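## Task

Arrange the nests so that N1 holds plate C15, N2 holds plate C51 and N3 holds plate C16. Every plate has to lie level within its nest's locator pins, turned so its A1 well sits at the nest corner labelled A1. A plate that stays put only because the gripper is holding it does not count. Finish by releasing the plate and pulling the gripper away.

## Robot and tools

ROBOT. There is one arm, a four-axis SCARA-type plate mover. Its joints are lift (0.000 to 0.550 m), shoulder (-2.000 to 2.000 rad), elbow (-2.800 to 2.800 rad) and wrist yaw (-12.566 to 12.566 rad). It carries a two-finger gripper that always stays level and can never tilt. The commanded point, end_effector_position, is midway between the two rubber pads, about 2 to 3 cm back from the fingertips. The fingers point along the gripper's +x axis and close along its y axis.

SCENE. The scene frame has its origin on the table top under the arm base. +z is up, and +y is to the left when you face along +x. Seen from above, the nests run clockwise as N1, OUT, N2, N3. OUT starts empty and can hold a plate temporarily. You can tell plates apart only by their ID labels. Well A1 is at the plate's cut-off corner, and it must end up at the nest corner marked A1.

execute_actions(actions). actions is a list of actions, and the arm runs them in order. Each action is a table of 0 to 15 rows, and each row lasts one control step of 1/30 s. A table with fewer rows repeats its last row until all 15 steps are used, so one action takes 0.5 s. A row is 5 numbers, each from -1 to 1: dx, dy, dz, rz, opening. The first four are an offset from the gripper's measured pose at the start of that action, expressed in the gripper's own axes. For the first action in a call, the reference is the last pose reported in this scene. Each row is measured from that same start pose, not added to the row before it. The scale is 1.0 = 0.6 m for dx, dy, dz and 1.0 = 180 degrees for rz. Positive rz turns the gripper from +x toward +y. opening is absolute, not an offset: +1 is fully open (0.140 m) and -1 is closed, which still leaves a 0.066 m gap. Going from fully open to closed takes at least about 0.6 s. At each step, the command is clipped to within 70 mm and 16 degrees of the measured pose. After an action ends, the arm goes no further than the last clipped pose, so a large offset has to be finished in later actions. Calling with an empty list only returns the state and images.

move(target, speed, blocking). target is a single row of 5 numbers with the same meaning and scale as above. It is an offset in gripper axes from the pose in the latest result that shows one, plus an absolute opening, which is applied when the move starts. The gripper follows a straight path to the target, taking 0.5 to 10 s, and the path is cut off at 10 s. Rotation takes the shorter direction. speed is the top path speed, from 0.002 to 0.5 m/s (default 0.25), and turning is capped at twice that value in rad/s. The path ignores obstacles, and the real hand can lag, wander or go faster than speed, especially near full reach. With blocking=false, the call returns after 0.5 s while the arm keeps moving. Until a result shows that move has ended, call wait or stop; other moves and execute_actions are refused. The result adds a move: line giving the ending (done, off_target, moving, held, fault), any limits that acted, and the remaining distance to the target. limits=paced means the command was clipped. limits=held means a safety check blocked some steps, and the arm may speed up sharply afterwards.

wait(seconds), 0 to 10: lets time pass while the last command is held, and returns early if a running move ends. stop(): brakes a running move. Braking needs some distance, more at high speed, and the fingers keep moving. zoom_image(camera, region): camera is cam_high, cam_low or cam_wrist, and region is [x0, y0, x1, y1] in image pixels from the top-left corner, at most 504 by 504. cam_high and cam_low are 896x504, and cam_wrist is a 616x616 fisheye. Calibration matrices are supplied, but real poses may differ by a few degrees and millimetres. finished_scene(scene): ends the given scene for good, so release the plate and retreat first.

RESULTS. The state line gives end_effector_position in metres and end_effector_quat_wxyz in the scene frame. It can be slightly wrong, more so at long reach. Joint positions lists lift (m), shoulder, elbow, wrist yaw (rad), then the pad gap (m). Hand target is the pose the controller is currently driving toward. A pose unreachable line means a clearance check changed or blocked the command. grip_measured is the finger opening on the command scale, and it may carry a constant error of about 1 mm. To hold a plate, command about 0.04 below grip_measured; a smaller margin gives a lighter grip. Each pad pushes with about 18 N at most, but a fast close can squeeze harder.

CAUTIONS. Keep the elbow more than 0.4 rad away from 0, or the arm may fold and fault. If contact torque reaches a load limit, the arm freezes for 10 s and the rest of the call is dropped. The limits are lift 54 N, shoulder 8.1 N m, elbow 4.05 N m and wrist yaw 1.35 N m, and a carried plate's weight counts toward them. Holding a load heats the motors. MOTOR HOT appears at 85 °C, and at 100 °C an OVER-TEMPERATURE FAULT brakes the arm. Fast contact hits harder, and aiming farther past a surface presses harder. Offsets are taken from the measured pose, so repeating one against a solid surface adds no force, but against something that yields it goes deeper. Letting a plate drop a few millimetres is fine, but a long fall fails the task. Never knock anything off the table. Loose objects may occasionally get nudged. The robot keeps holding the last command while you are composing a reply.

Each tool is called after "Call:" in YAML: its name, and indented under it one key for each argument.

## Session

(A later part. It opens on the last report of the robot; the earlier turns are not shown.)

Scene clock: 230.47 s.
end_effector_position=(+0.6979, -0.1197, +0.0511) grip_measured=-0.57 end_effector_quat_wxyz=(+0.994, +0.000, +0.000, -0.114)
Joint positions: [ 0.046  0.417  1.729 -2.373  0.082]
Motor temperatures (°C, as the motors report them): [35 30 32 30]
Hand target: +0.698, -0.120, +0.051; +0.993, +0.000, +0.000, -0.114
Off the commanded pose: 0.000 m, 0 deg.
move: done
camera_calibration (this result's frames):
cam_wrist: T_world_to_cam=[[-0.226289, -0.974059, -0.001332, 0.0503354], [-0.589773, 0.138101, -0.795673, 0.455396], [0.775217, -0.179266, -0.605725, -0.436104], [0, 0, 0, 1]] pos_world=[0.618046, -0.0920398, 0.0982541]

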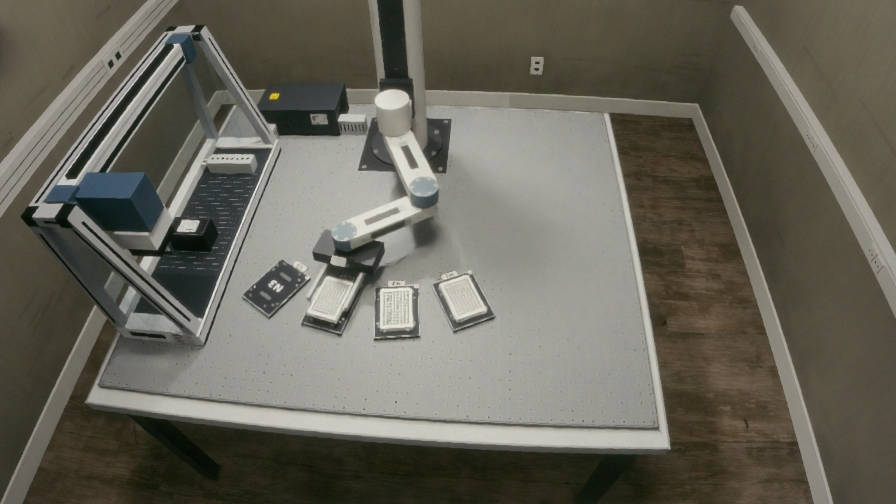

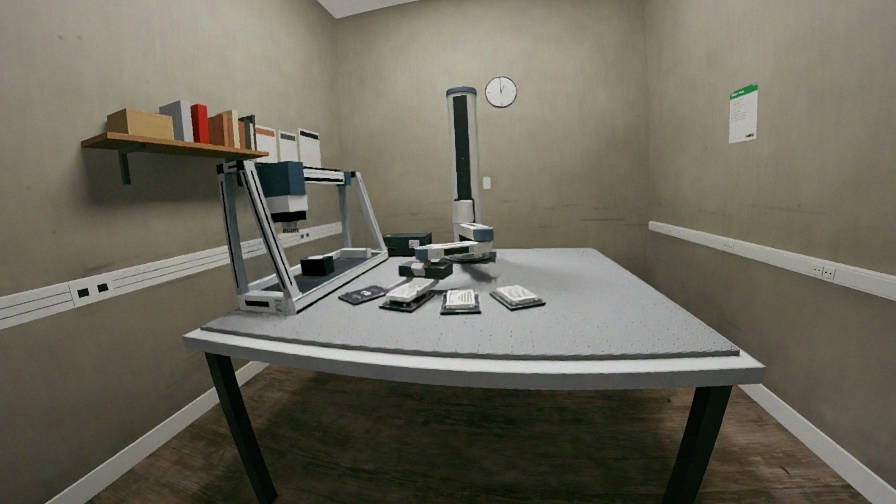

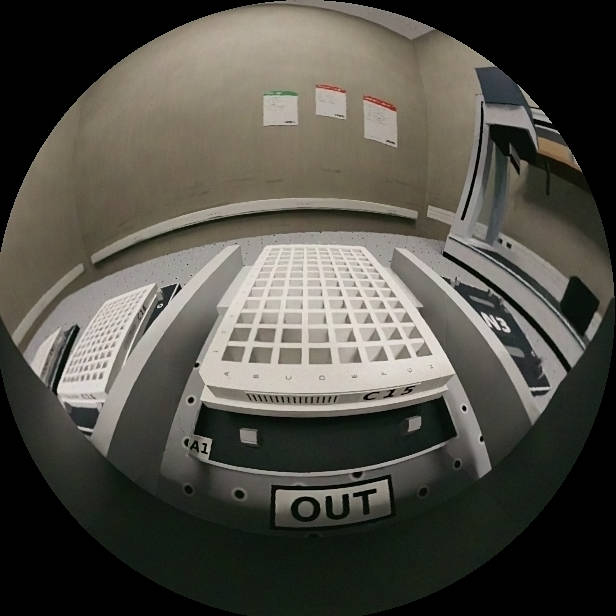

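Call:
zoom_image:
  camera: "cam_wrist"
  region: [170, 380, 290, 480]

Call:
zoom_image:
  camera: "cam_wrist"
  region: [370, 380, 490, 480]

Region (170, 380, 290, 480) of cam_wrist's 616x616 image, scaled by 4.200, with more detail than that image has.

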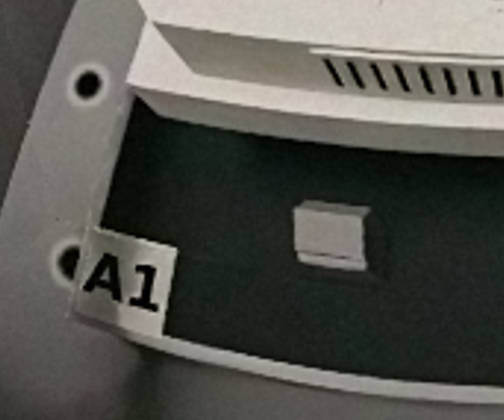

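Region (370, 380, 490, 480) of cam_wrist's 616x616 image, scaled by 4.200, with more detail than that image has.

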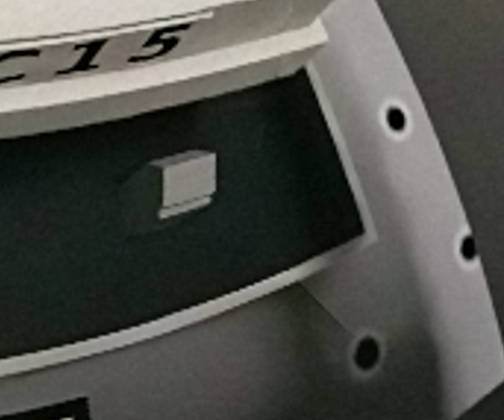

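Call:
execute_actions:
  actions:
    - [[-0.002,-0.0025,-0.001,0.0012,-0.62],[-0.0033,-0.0040,-0.003,0.0022,-0.62],[-0.0033,-0.0040,-0.005,0.0022,-0.62],[-0.0033,-0.0040,-0.008,0.0022,-0.62],[-0.0033,-0.0040,-0.011,0.0022,-0.62],[-0.0033,-0.0040,-0.014,0.0022,-0.62],[-0.0033,-0.0040,-0.017,0.0022,-0.62],[-0.0033,-0.0040,-0.020,0.0022,-0.62],[-0.0033,-0.0040,-0.0225,0.0022,-0.62],[-0.0033,-0.0040,-0.0245,0.0022,-0.62],[-0.0033,-0.0040,-0.026,0.0022,-0.62],[-0.0033,-0.0040,-0.0272,0.0022,-0.62],[-0.0033,-0.0040,-0.028,0.0022,-0.62],[-0.0033,-0.0040,-0.0283,0.0022,-0.62]]

Call:
zoom_image:
  camera: "cam_wrist"
  region: [150, 340, 490, 490]

Scene clock: 252.47 s.
end_effector_position=(+0.6957, -0.1210, +0.0340) grip_measured=-0.57 end_effector_quat_wxyz=(+0.994, +0.000, +0.000, -0.109)
Joint positions: [ 0.029  0.414  1.718 -2.349  0.082]
Motor temperatures (°C, as the motors report them): [35 30 32 30]
Hand target: +0.695, -0.122, +0.034; +0.994, +0.000, +0.000, -0.110
Off the commanded pose: 0.001 m, 0 deg.
camera_calibration (this result's frames):
cam_wrist: T_world_to_cam=[[-0.217035, -0.976163, -0.001332, 0.0418485], [-0.591057, 0.132498, -0.795673, 0.440934], [0.776883, -0.171902, -0.605725, -0.445192], [0, 0, 0, 1]] pos_world=[0.615562, -0.0941014, 0.0812317]

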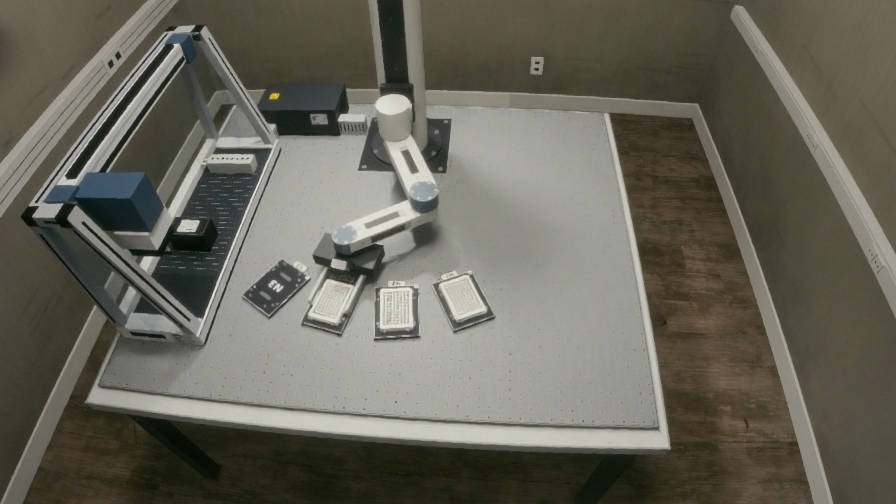

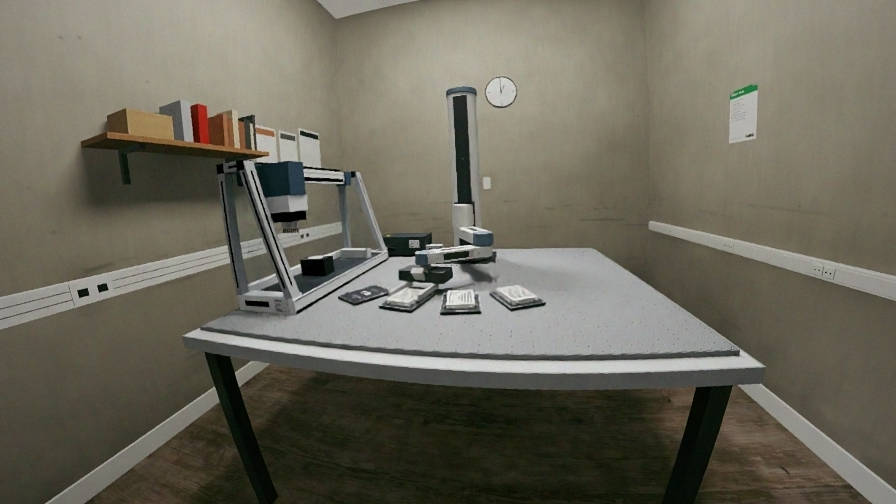

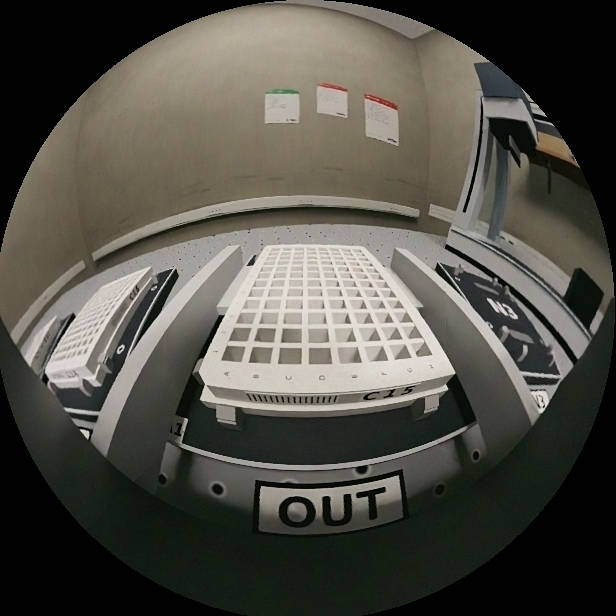

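Region (150, 340, 490, 490) of cam_wrist's 616x616 image, scaled by 1.482, with more detail than that image has; it fills the top 222 rows of this view, and the rest is white.

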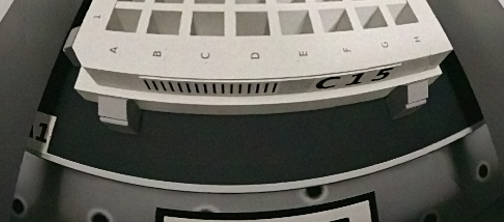

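Call:
execute_actions:
  actions:
    - [[0,0,0,0,-0.57],[0,0,0,0,-0.52],[0,0,0,0,-0.46],[0,0,0,0,-0.40],[0,0,0,0,-0.34],[0,0,0.002,0,-0.32],[0,0,0.006,0,-0.32],[0,0,0.011,0,-0.32],[0,0,0.016,0,-0.32],[0,0,0.021,0,-0.32],[0,0,0.025,0,-0.32],[0,0,0.0275,0,-0.32],[0,0,0.0285,0,-0.32]]

Call:
move:
  target: [-0.0431,0.2960,0,0.1066,-0.32]
  speed: 0.5

Call:
zoom_image:
  camera: "cam_wrist"
  region: [170, 380, 290, 480]

Call:
zoom_image:
  camera: "cam_wrist"
  region: [370, 380, 490, 480]

Scene clock: 269.00 s.
end_effector_position=(+0.6957, -0.1209, +0.0513) grip_measured=-0.32 end_effector_quat_wxyz=(+0.994, +0.000, +0.000, -0.109)
Joint positions: [ 0.046  0.414  1.718 -2.349  0.091]
Motor temperatures (°C, as the motors report them): [35 30 32 30]
Hand target: +0.696, -0.121, +0.051; +0.994, +0.000, +0.000, -0.109
Off the commanded pose: 0.000 m, 0 deg.
camera_calibration (this result's frames):
cam_wrist: T_world_to_cam=[[-0.216653, -0.976248, -0.001332, 0.0417178], [-0.591109, 0.132267, -0.795673, 0.454696], [0.77695, -0.171597, -0.605725, -0.434747], [0, 0, 0, 1]] pos_world=[0.61559, -0.0940158, 0.098508]

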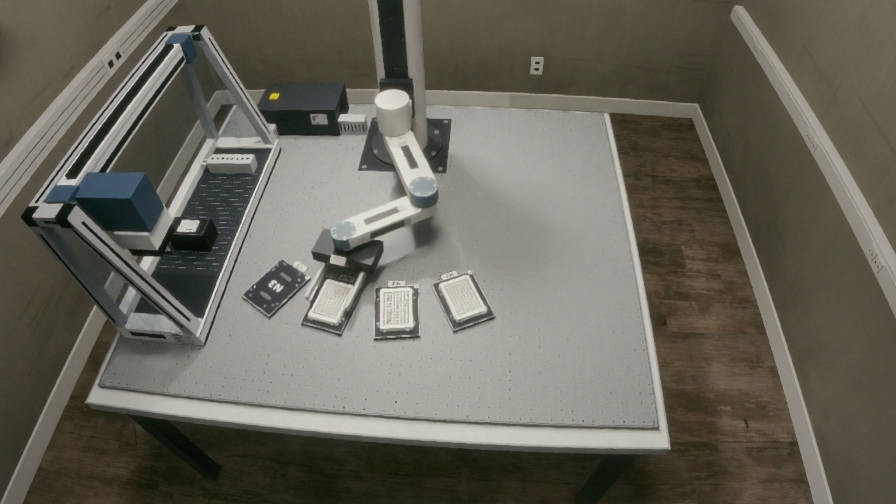

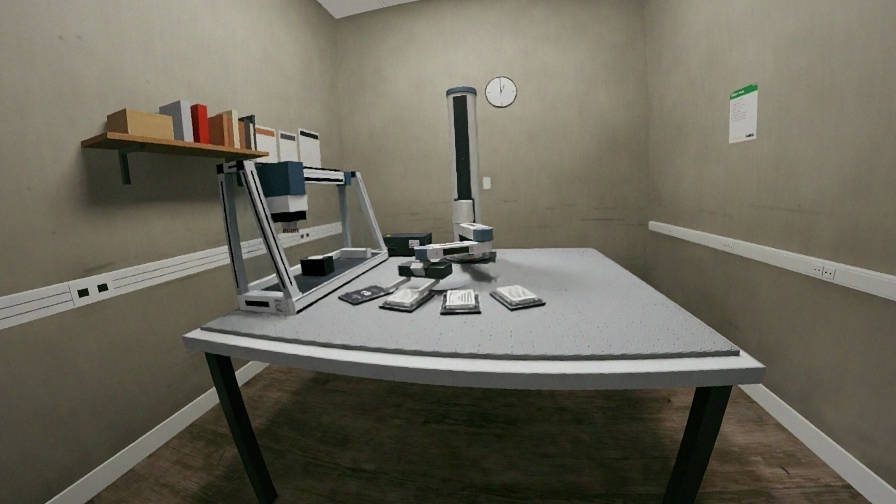

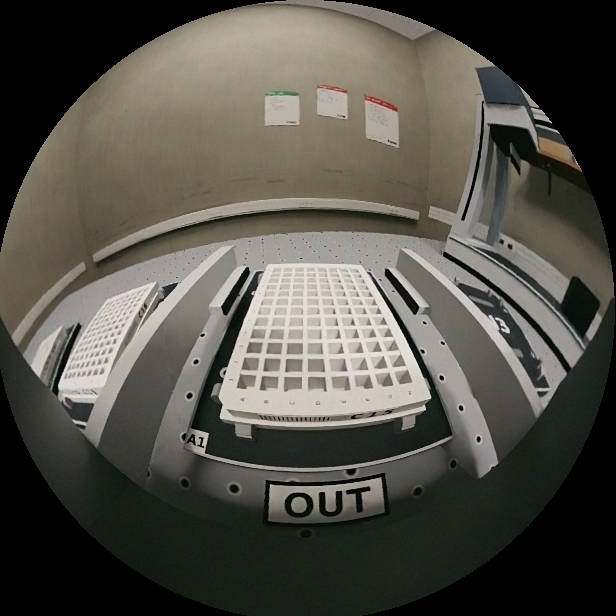

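Scene clock: 269.90 s.
end_effector_position=(+0.7088, +0.0583, +0.0513) grip_measured=-0.32 end_effector_quat_wxyz=(+0.998, +0.000, +0.000, +0.059)
Joint positions: [ 0.046  0.745  1.732 -2.359  0.091]
Motor temperatures (°C, as the motors report them): [35 30 32 30]
Hand target: +0.709, +0.058, +0.051; +0.998, +0.000, +0.000, +0.059
Off the commanded pose: 0.000 m, 0 deg.
move: done
camera_calibration (this result's frames):
cam_wrist: T_world_to_cam=[[0.11691, -0.993142, -0.001332, -0.0159067], [-0.601696, -0.0697627, -0.795673, 0.458011], [0.790123, 0.0938233, -0.605725, -0.438975], [0, 0, 0, 1]] pos_world=[0.624287, 0.0573405, 0.0985077]

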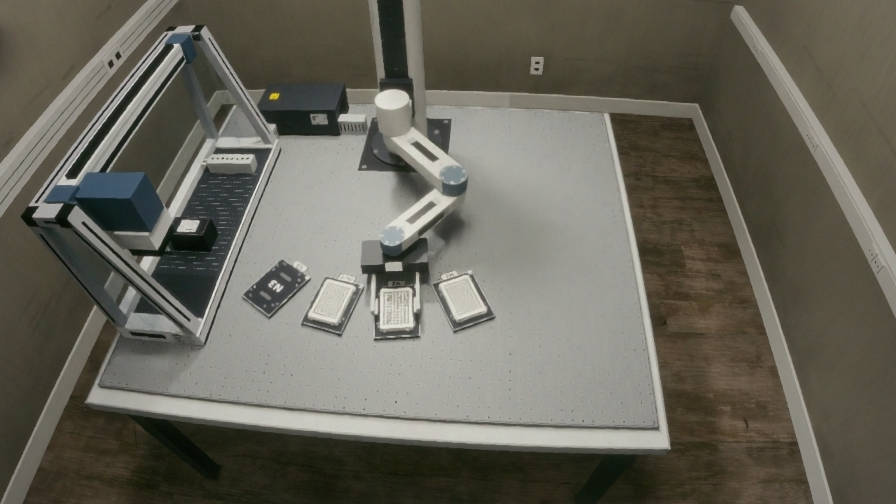

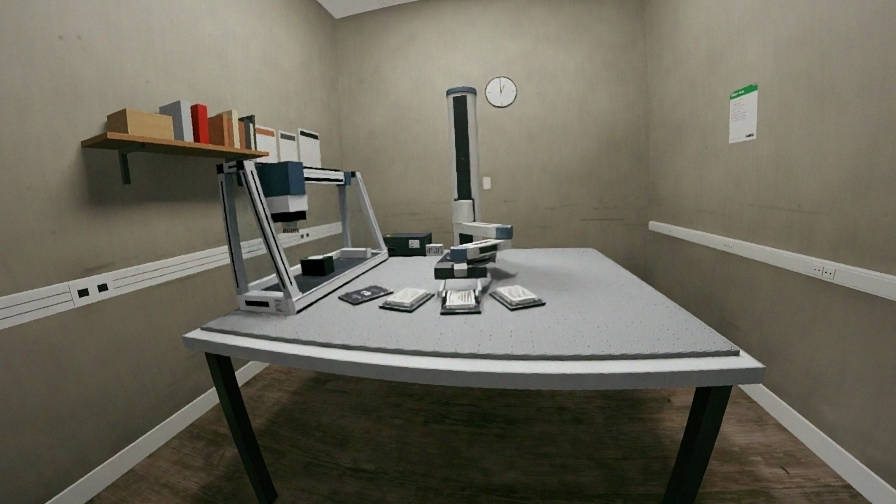

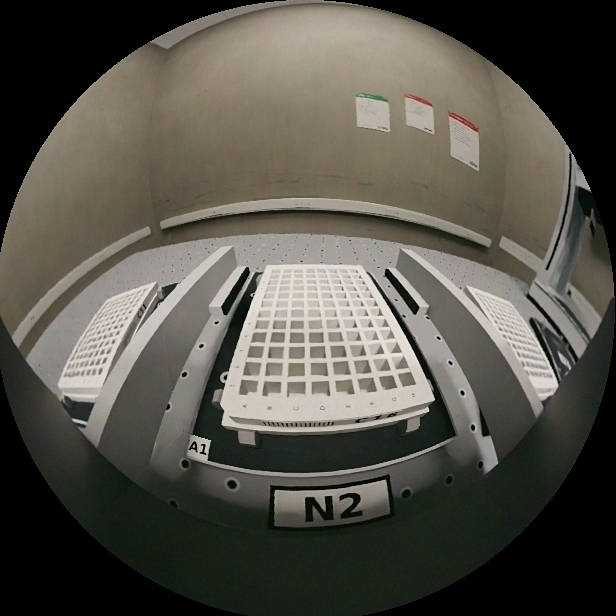

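Region (170, 380, 290, 480) of cam_wrist's 616x616 image, scaled by 4.200, with more detail than that image has.

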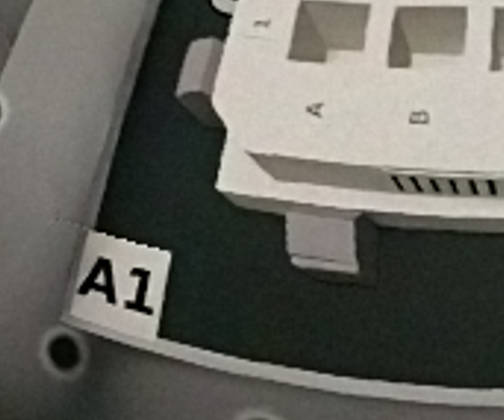

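Region (370, 380, 490, 480) of cam_wrist's 616x616 image, scaled by 4.200, with more detail than that image has.

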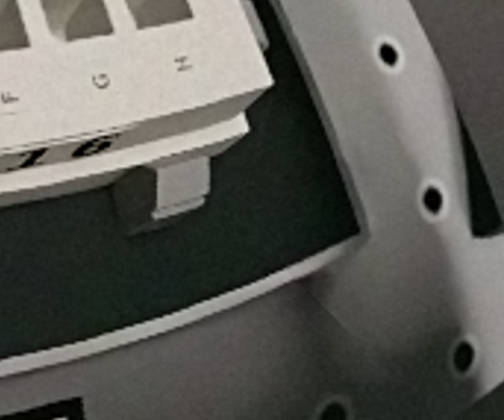

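Call:
zoom_image:
  camera: "cam_wrist"
  region: [250, 250, 380, 300]

Region (250, 250, 380, 300) of cam_wrist's 616x616 image, scaled by 3.877, with more detail than that image has; it fills the top 194 rows of this view, and the rest is white.

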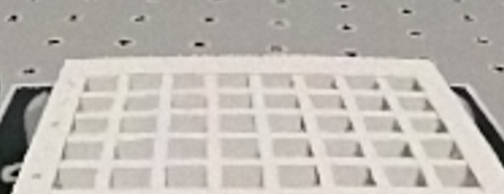

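Call:
execute_actions:
  actions:
    - [[-0.002,-0.0007,-0.003,0.003,-0.32],[-0.0035,-0.0012,-0.007,0.0054,-0.33],[-0.0035,-0.0012,-0.012,0.0054,-0.35],[-0.0035,-0.0012,-0.017,0.0054,-0.37],[-0.0035,-0.0012,-0.0215,0.0054,-0.39],[-0.0035,-0.0012,-0.025,0.0054,-0.41],[-0.0035,-0.0012,-0.0275,0.0054,-0.43],[-0.0035,-0.0012,-0.029,0.0054,-0.45],[-0.0035,-0.0012,-0.029,0.0054,-0.475],[-0.0035,-0.0012,-0.029,0.0054,-0.50],[-0.0035,-0.0012,-0.029,0.0054,-0.525],[-0.0035,-0.0012,-0.029,0.0054,-0.55],[-0.0035,-0.0012,-0.029,0.0054,-0.575],[-0.0035,-0.0012,-0.029,0.0054,-0.60],[-0.0035,-0.0012,-0.029,0.0054,-0.62]]

Scene clock: 318.43 s.
end_effector_position=(+0.7068, +0.0574, +0.0339) grip_measured=-0.57 end_effector_quat_wxyz=(+0.998, +0.000, +0.000, +0.068)
Joint positions: [ 0.029  0.742  1.72  -2.327  0.082]
Motor temperatures (°C, as the motors report them): [35 30 32 30]
Hand target: +0.707, +0.057, +0.034; +0.998, +0.000, +0.000, +0.067
Off the commanded pose: 0.000 m, 0 deg.
camera_calibration (this result's frames):
cam_wrist: T_world_to_cam=[[0.134067, -0.990971, -0.001332, -0.0288327], [-0.600399, -0.0801577, -0.795673, 0.442561], [0.788382, 0.107473, -0.605725, -0.447438], [0, 0, 0, 1]] pos_world=[0.622331, 0.0549899, 0.0810712]

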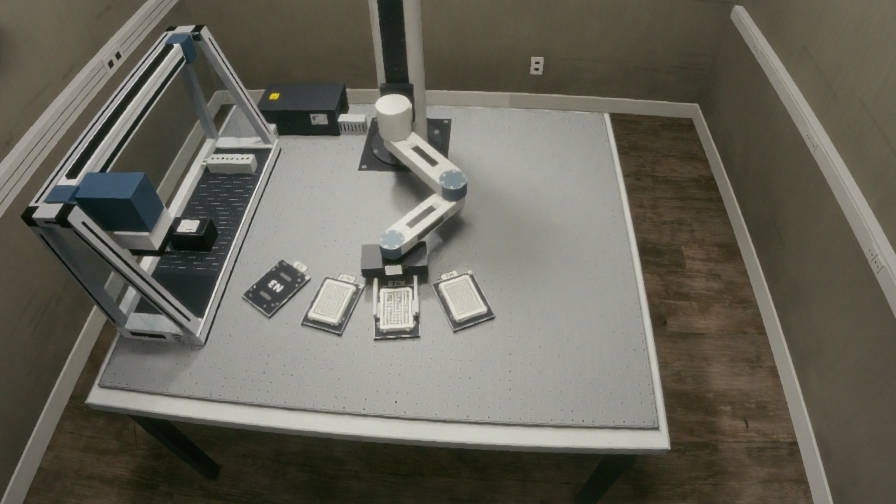

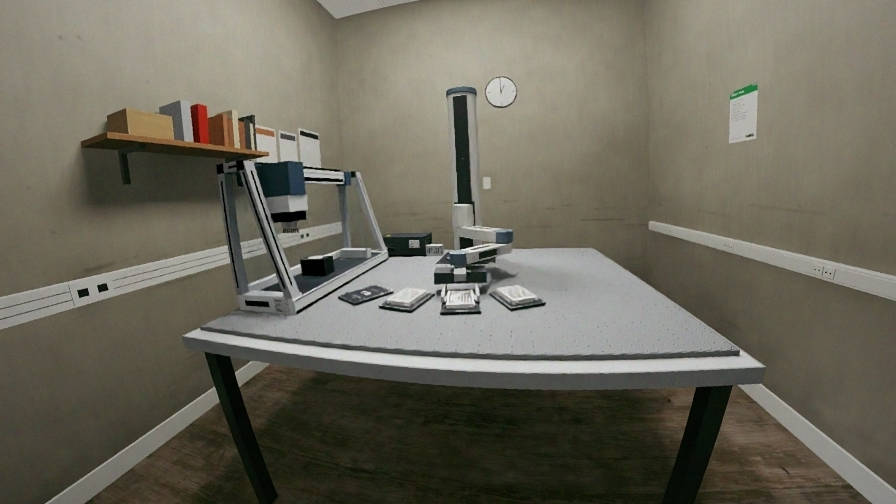

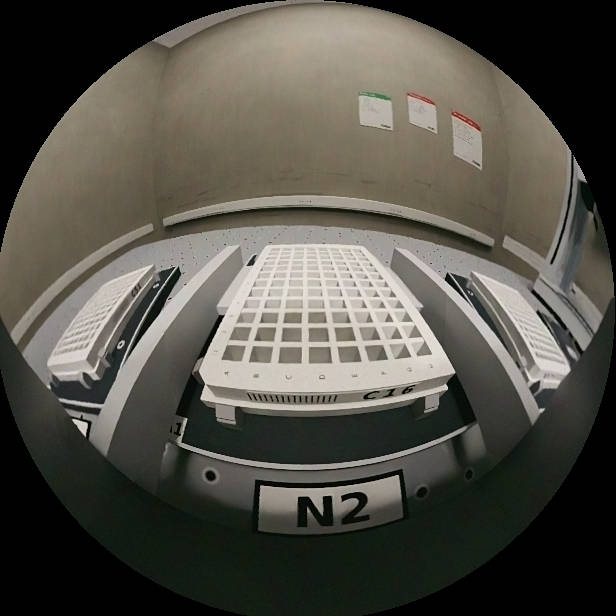

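Call:
zoom_image:
  camera: "cam_wrist"
  region: [150, 340, 490, 490]

Call:
zoom_image:
  camera: "cam_wrist"
  region: [30, 250, 190, 410]

Region (150, 340, 490, 490) of cam_wrist's 616x616 image, scaled by 1.482, with more detail than that image has; it fills the top 222 rows of this view, and the rest is white.

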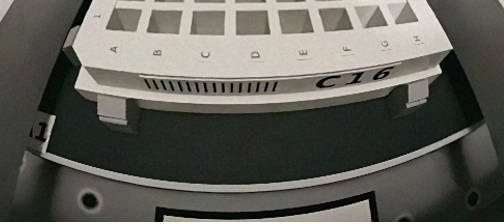

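Region (30, 250, 190, 410) of cam_wrist's 616x616 image, scaled by 3.150, with more detail than that image has.

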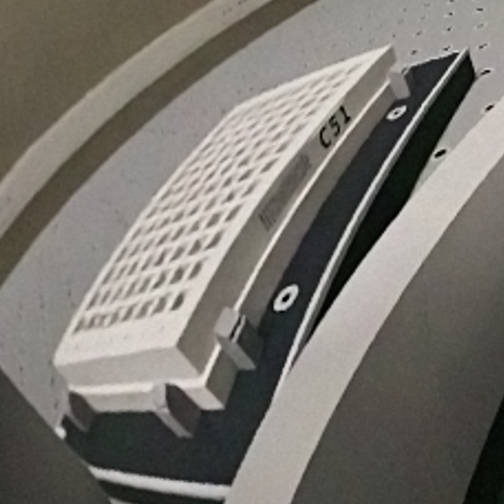

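Call:
execute_actions:
  actions:
    - [[0,0,0,0,-0.62],[0,0,0.001,0,-0.62],[0,0,0.003,0,-0.62],[0,0,0.006,0,-0.62],[0,0,0.010,0,-0.62],[0,0,0.015,0,-0.62],[0,0,0.020,0,-0.62],[0,0,0.025,0,-0.62],[0,0,0.029,0,-0.62],[0,0,0.032,0,-0.62],[0,0,0.034,0,-0.62],[0,0,0.0352,0,-0.62]]

Call:
move:
  target: [-0.17455,-0.57412,0,-0.2194,-0.62]
  speed: 0.5

Call:
zoom_image:
  camera: "cam_wrist"
  region: [170, 380, 290, 480]

Call:
zoom_image:
  camera: "cam_wrist"
  region: [370, 380, 490, 480]

Scene clock: 336.70 s.
end_effector_position=(+0.7068, +0.0575, +0.0550) grip_measured=-0.57 end_effector_quat_wxyz=(+0.998, +0.000, +0.000, +0.068)
Joint positions: [ 0.05   0.742  1.72  -2.327  0.082]
Motor temperatures (°C, as the motors report them): [35 30 32 30]
Hand target: +0.707, +0.057, +0.055; +0.998, +0.000, +0.000, +0.068
Off the commanded pose: 0.000 m, 0 deg.
camera_calibration (this result's frames):
cam_wrist: T_world_to_cam=[[0.134093, -0.990968, -0.001332, -0.0288151], [-0.600397, -0.0801735, -0.795673, 0.45941], [0.78838, 0.107494, -0.605725, -0.434616], [0, 0, 0, 1]] pos_world=[0.622335, 0.0549963, 0.102244]

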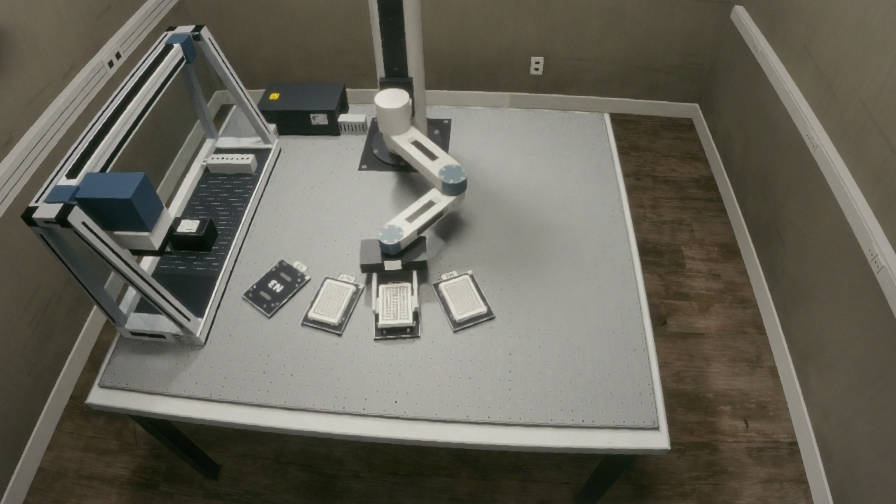

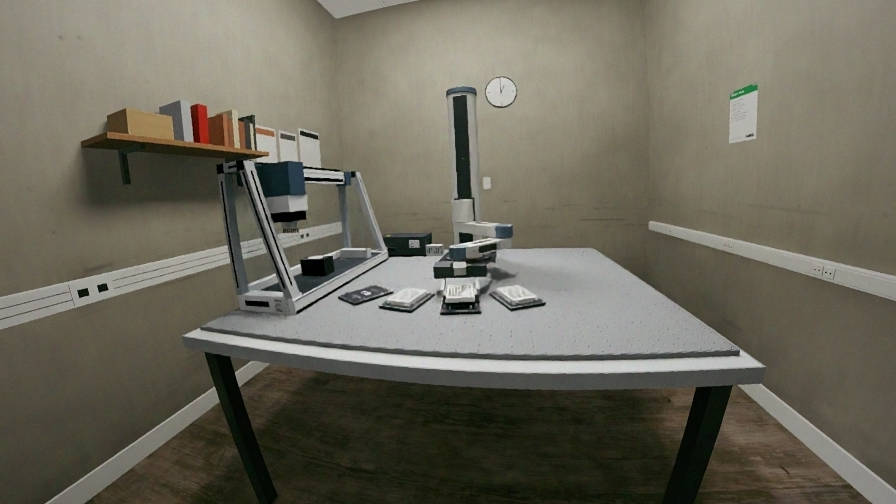

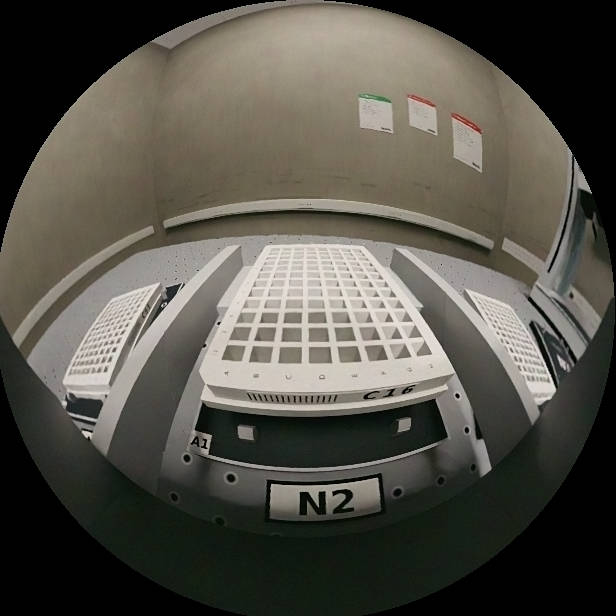

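Scene clock: 338.00 s.
end_effector_position=(+0.6494, -0.2981, +0.0550) grip_measured=-0.57 end_effector_quat_wxyz=(+0.962, +0.000, +0.000, -0.273)
Joint positions: [ 0.05   0.012  1.878 -2.444  0.082]
Motor temperatures (°C, as the motors report them): [35 30 32 30]
Hand target: +0.649, -0.298, +0.055; +0.962, +0.000, +0.000, -0.273
Off the commanded pose: 0.000 m, 0 deg.
move: done; limits=paced
camera_calibration (this result's frames):
cam_wrist: T_world_to_cam=[[-0.52661, -0.850106, -0.001332, 0.0975753], [-0.514373, 0.319882, -0.795673, 0.45986], [0.676833, -0.418324, -0.605725, -0.435492], [0, 0, 0, 1]] pos_world=[0.582679, -0.246328, 0.10224]

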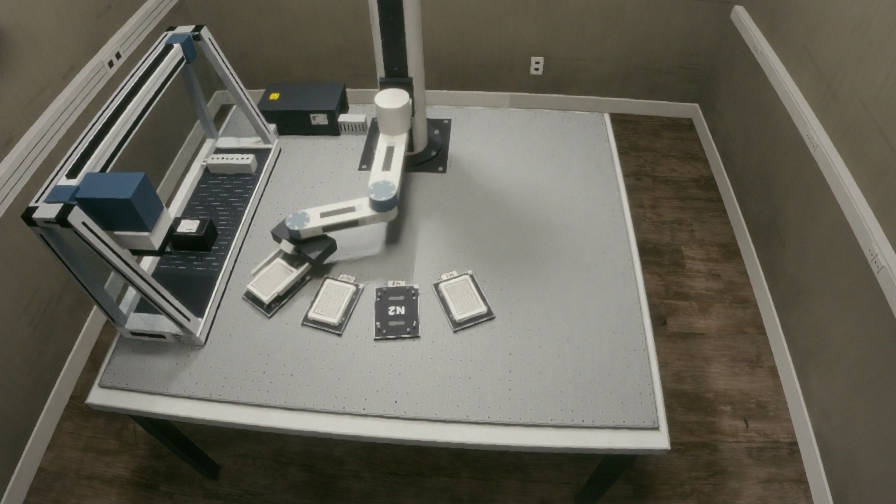

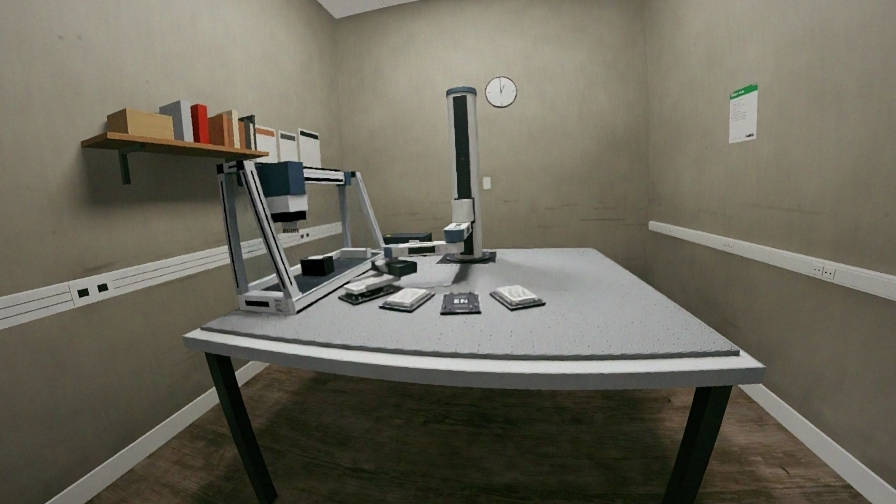

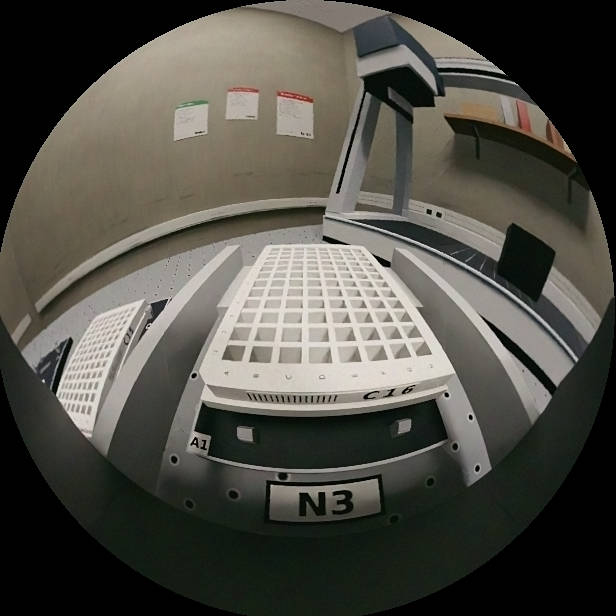

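Region (170, 380, 290, 480) of cam_wrist's 616x616 image, scaled by 4.200, with more detail than that image has.

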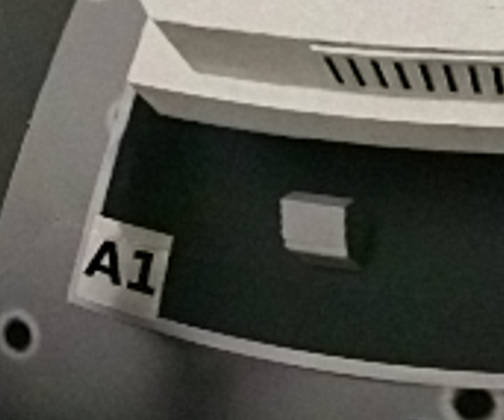

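Region (370, 380, 490, 480) of cam_wrist's 616x616 image, scaled by 4.200, with more detail than that image has.

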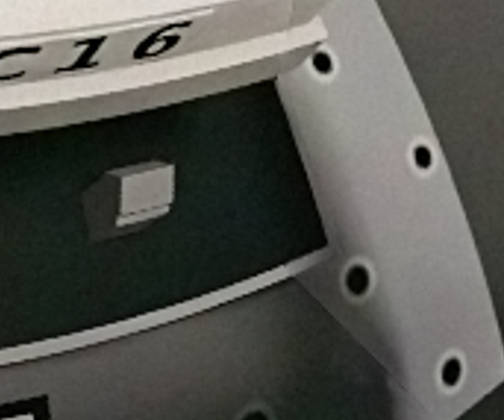

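Call:
execute_actions:
  actions:
    - [[-0.0005,0.0003,-0.002,0,-0.62],[-0.0005,0.0003,-0.005,0,-0.62],[-0.0005,0.0003,-0.009,0,-0.62],[-0.0005,0.0003,-0.013,0,-0.62],[-0.0005,0.0003,-0.017,0,-0.62],[-0.0005,0.0003,-0.0205,0,-0.62],[-0.0005,0.0003,-0.024,0,-0.62],[-0.0005,0.0003,-0.027,0,-0.62],[-0.0005,0.0003,-0.0295,0,-0.62],[-0.0005,0.0003,-0.0315,0,-0.62],[-0.0005,0.0003,-0.033,0,-0.62],[-0.0005,0.0003,-0.0342,0,-0.62],[-0.0005,0.0003,-0.0348,0,-0.62]]

Call:
zoom_image:
  camera: "cam_wrist"
  region: [150, 340, 490, 490]

Scene clock: 348.27 s.
end_effector_position=(+0.6492, -0.2979, +0.0341) grip_measured=-0.57 end_effector_quat_wxyz=(+0.962, +0.000, +0.000, -0.274)
Joint positions: [ 0.029  0.013  1.876 -2.444  0.082]
Motor temperatures (°C, as the motors report them): [35 30 32 30]
Hand target: +0.649, -0.298, +0.034; +0.962, +0.000, +0.000, -0.273
Off the commanded pose: 0.000 m, 0 deg.
camera_calibration (this result's frames):
cam_wrist: T_world_to_cam=[[-0.526937, -0.849903, -0.001332, 0.097897], [-0.51425, 0.32008, -0.795673, 0.442995], [0.676671, -0.418585, -0.605725, -0.447922], [0, 0, 0, 1]] pos_world=[0.582492, -0.246084, 0.0812919]

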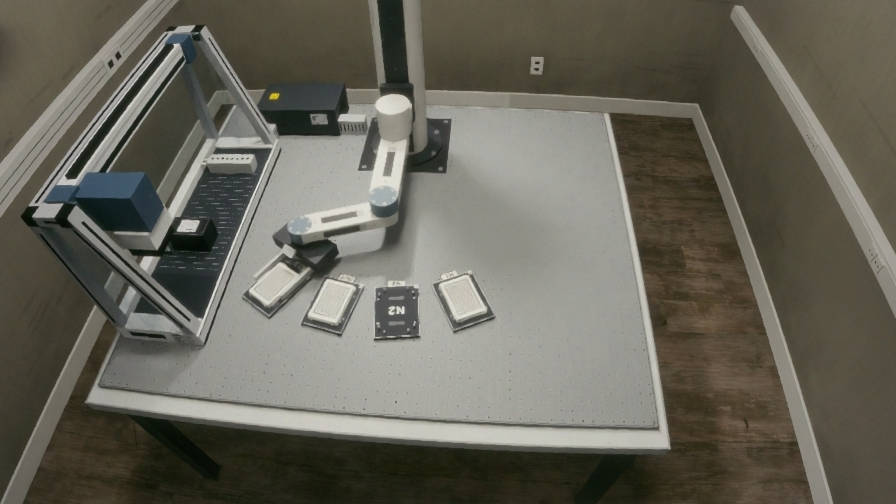

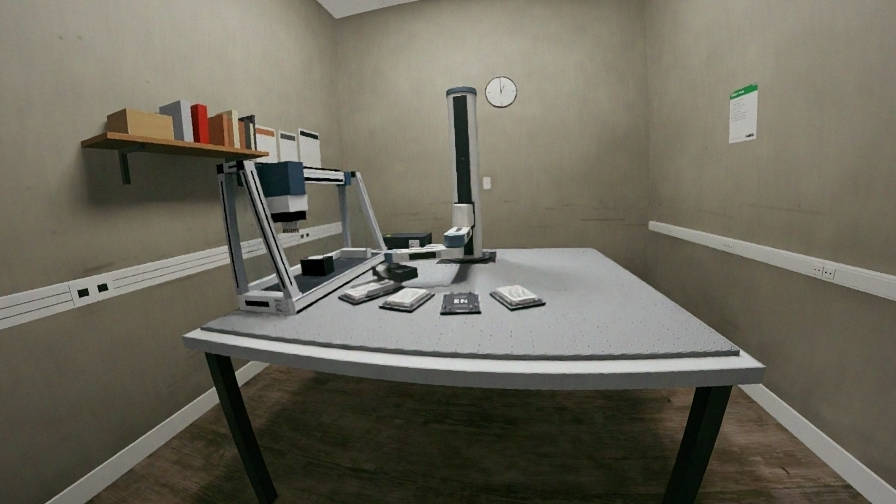

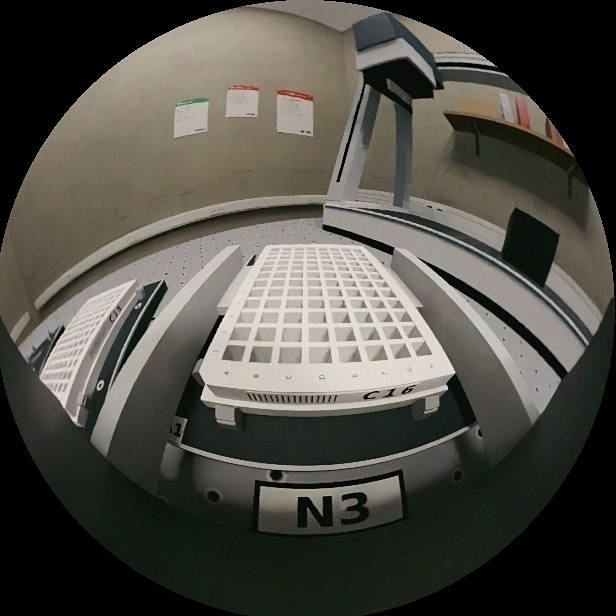

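Region (150, 340, 490, 490) of cam_wrist's 616x616 image, scaled by 1.482, with more detail than that image has; it fills the top 222 rows of this view, and the rest is white.

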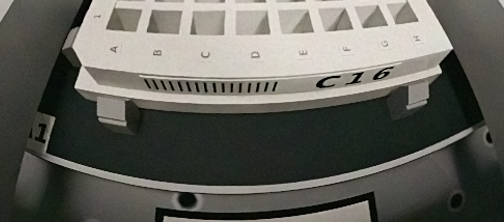

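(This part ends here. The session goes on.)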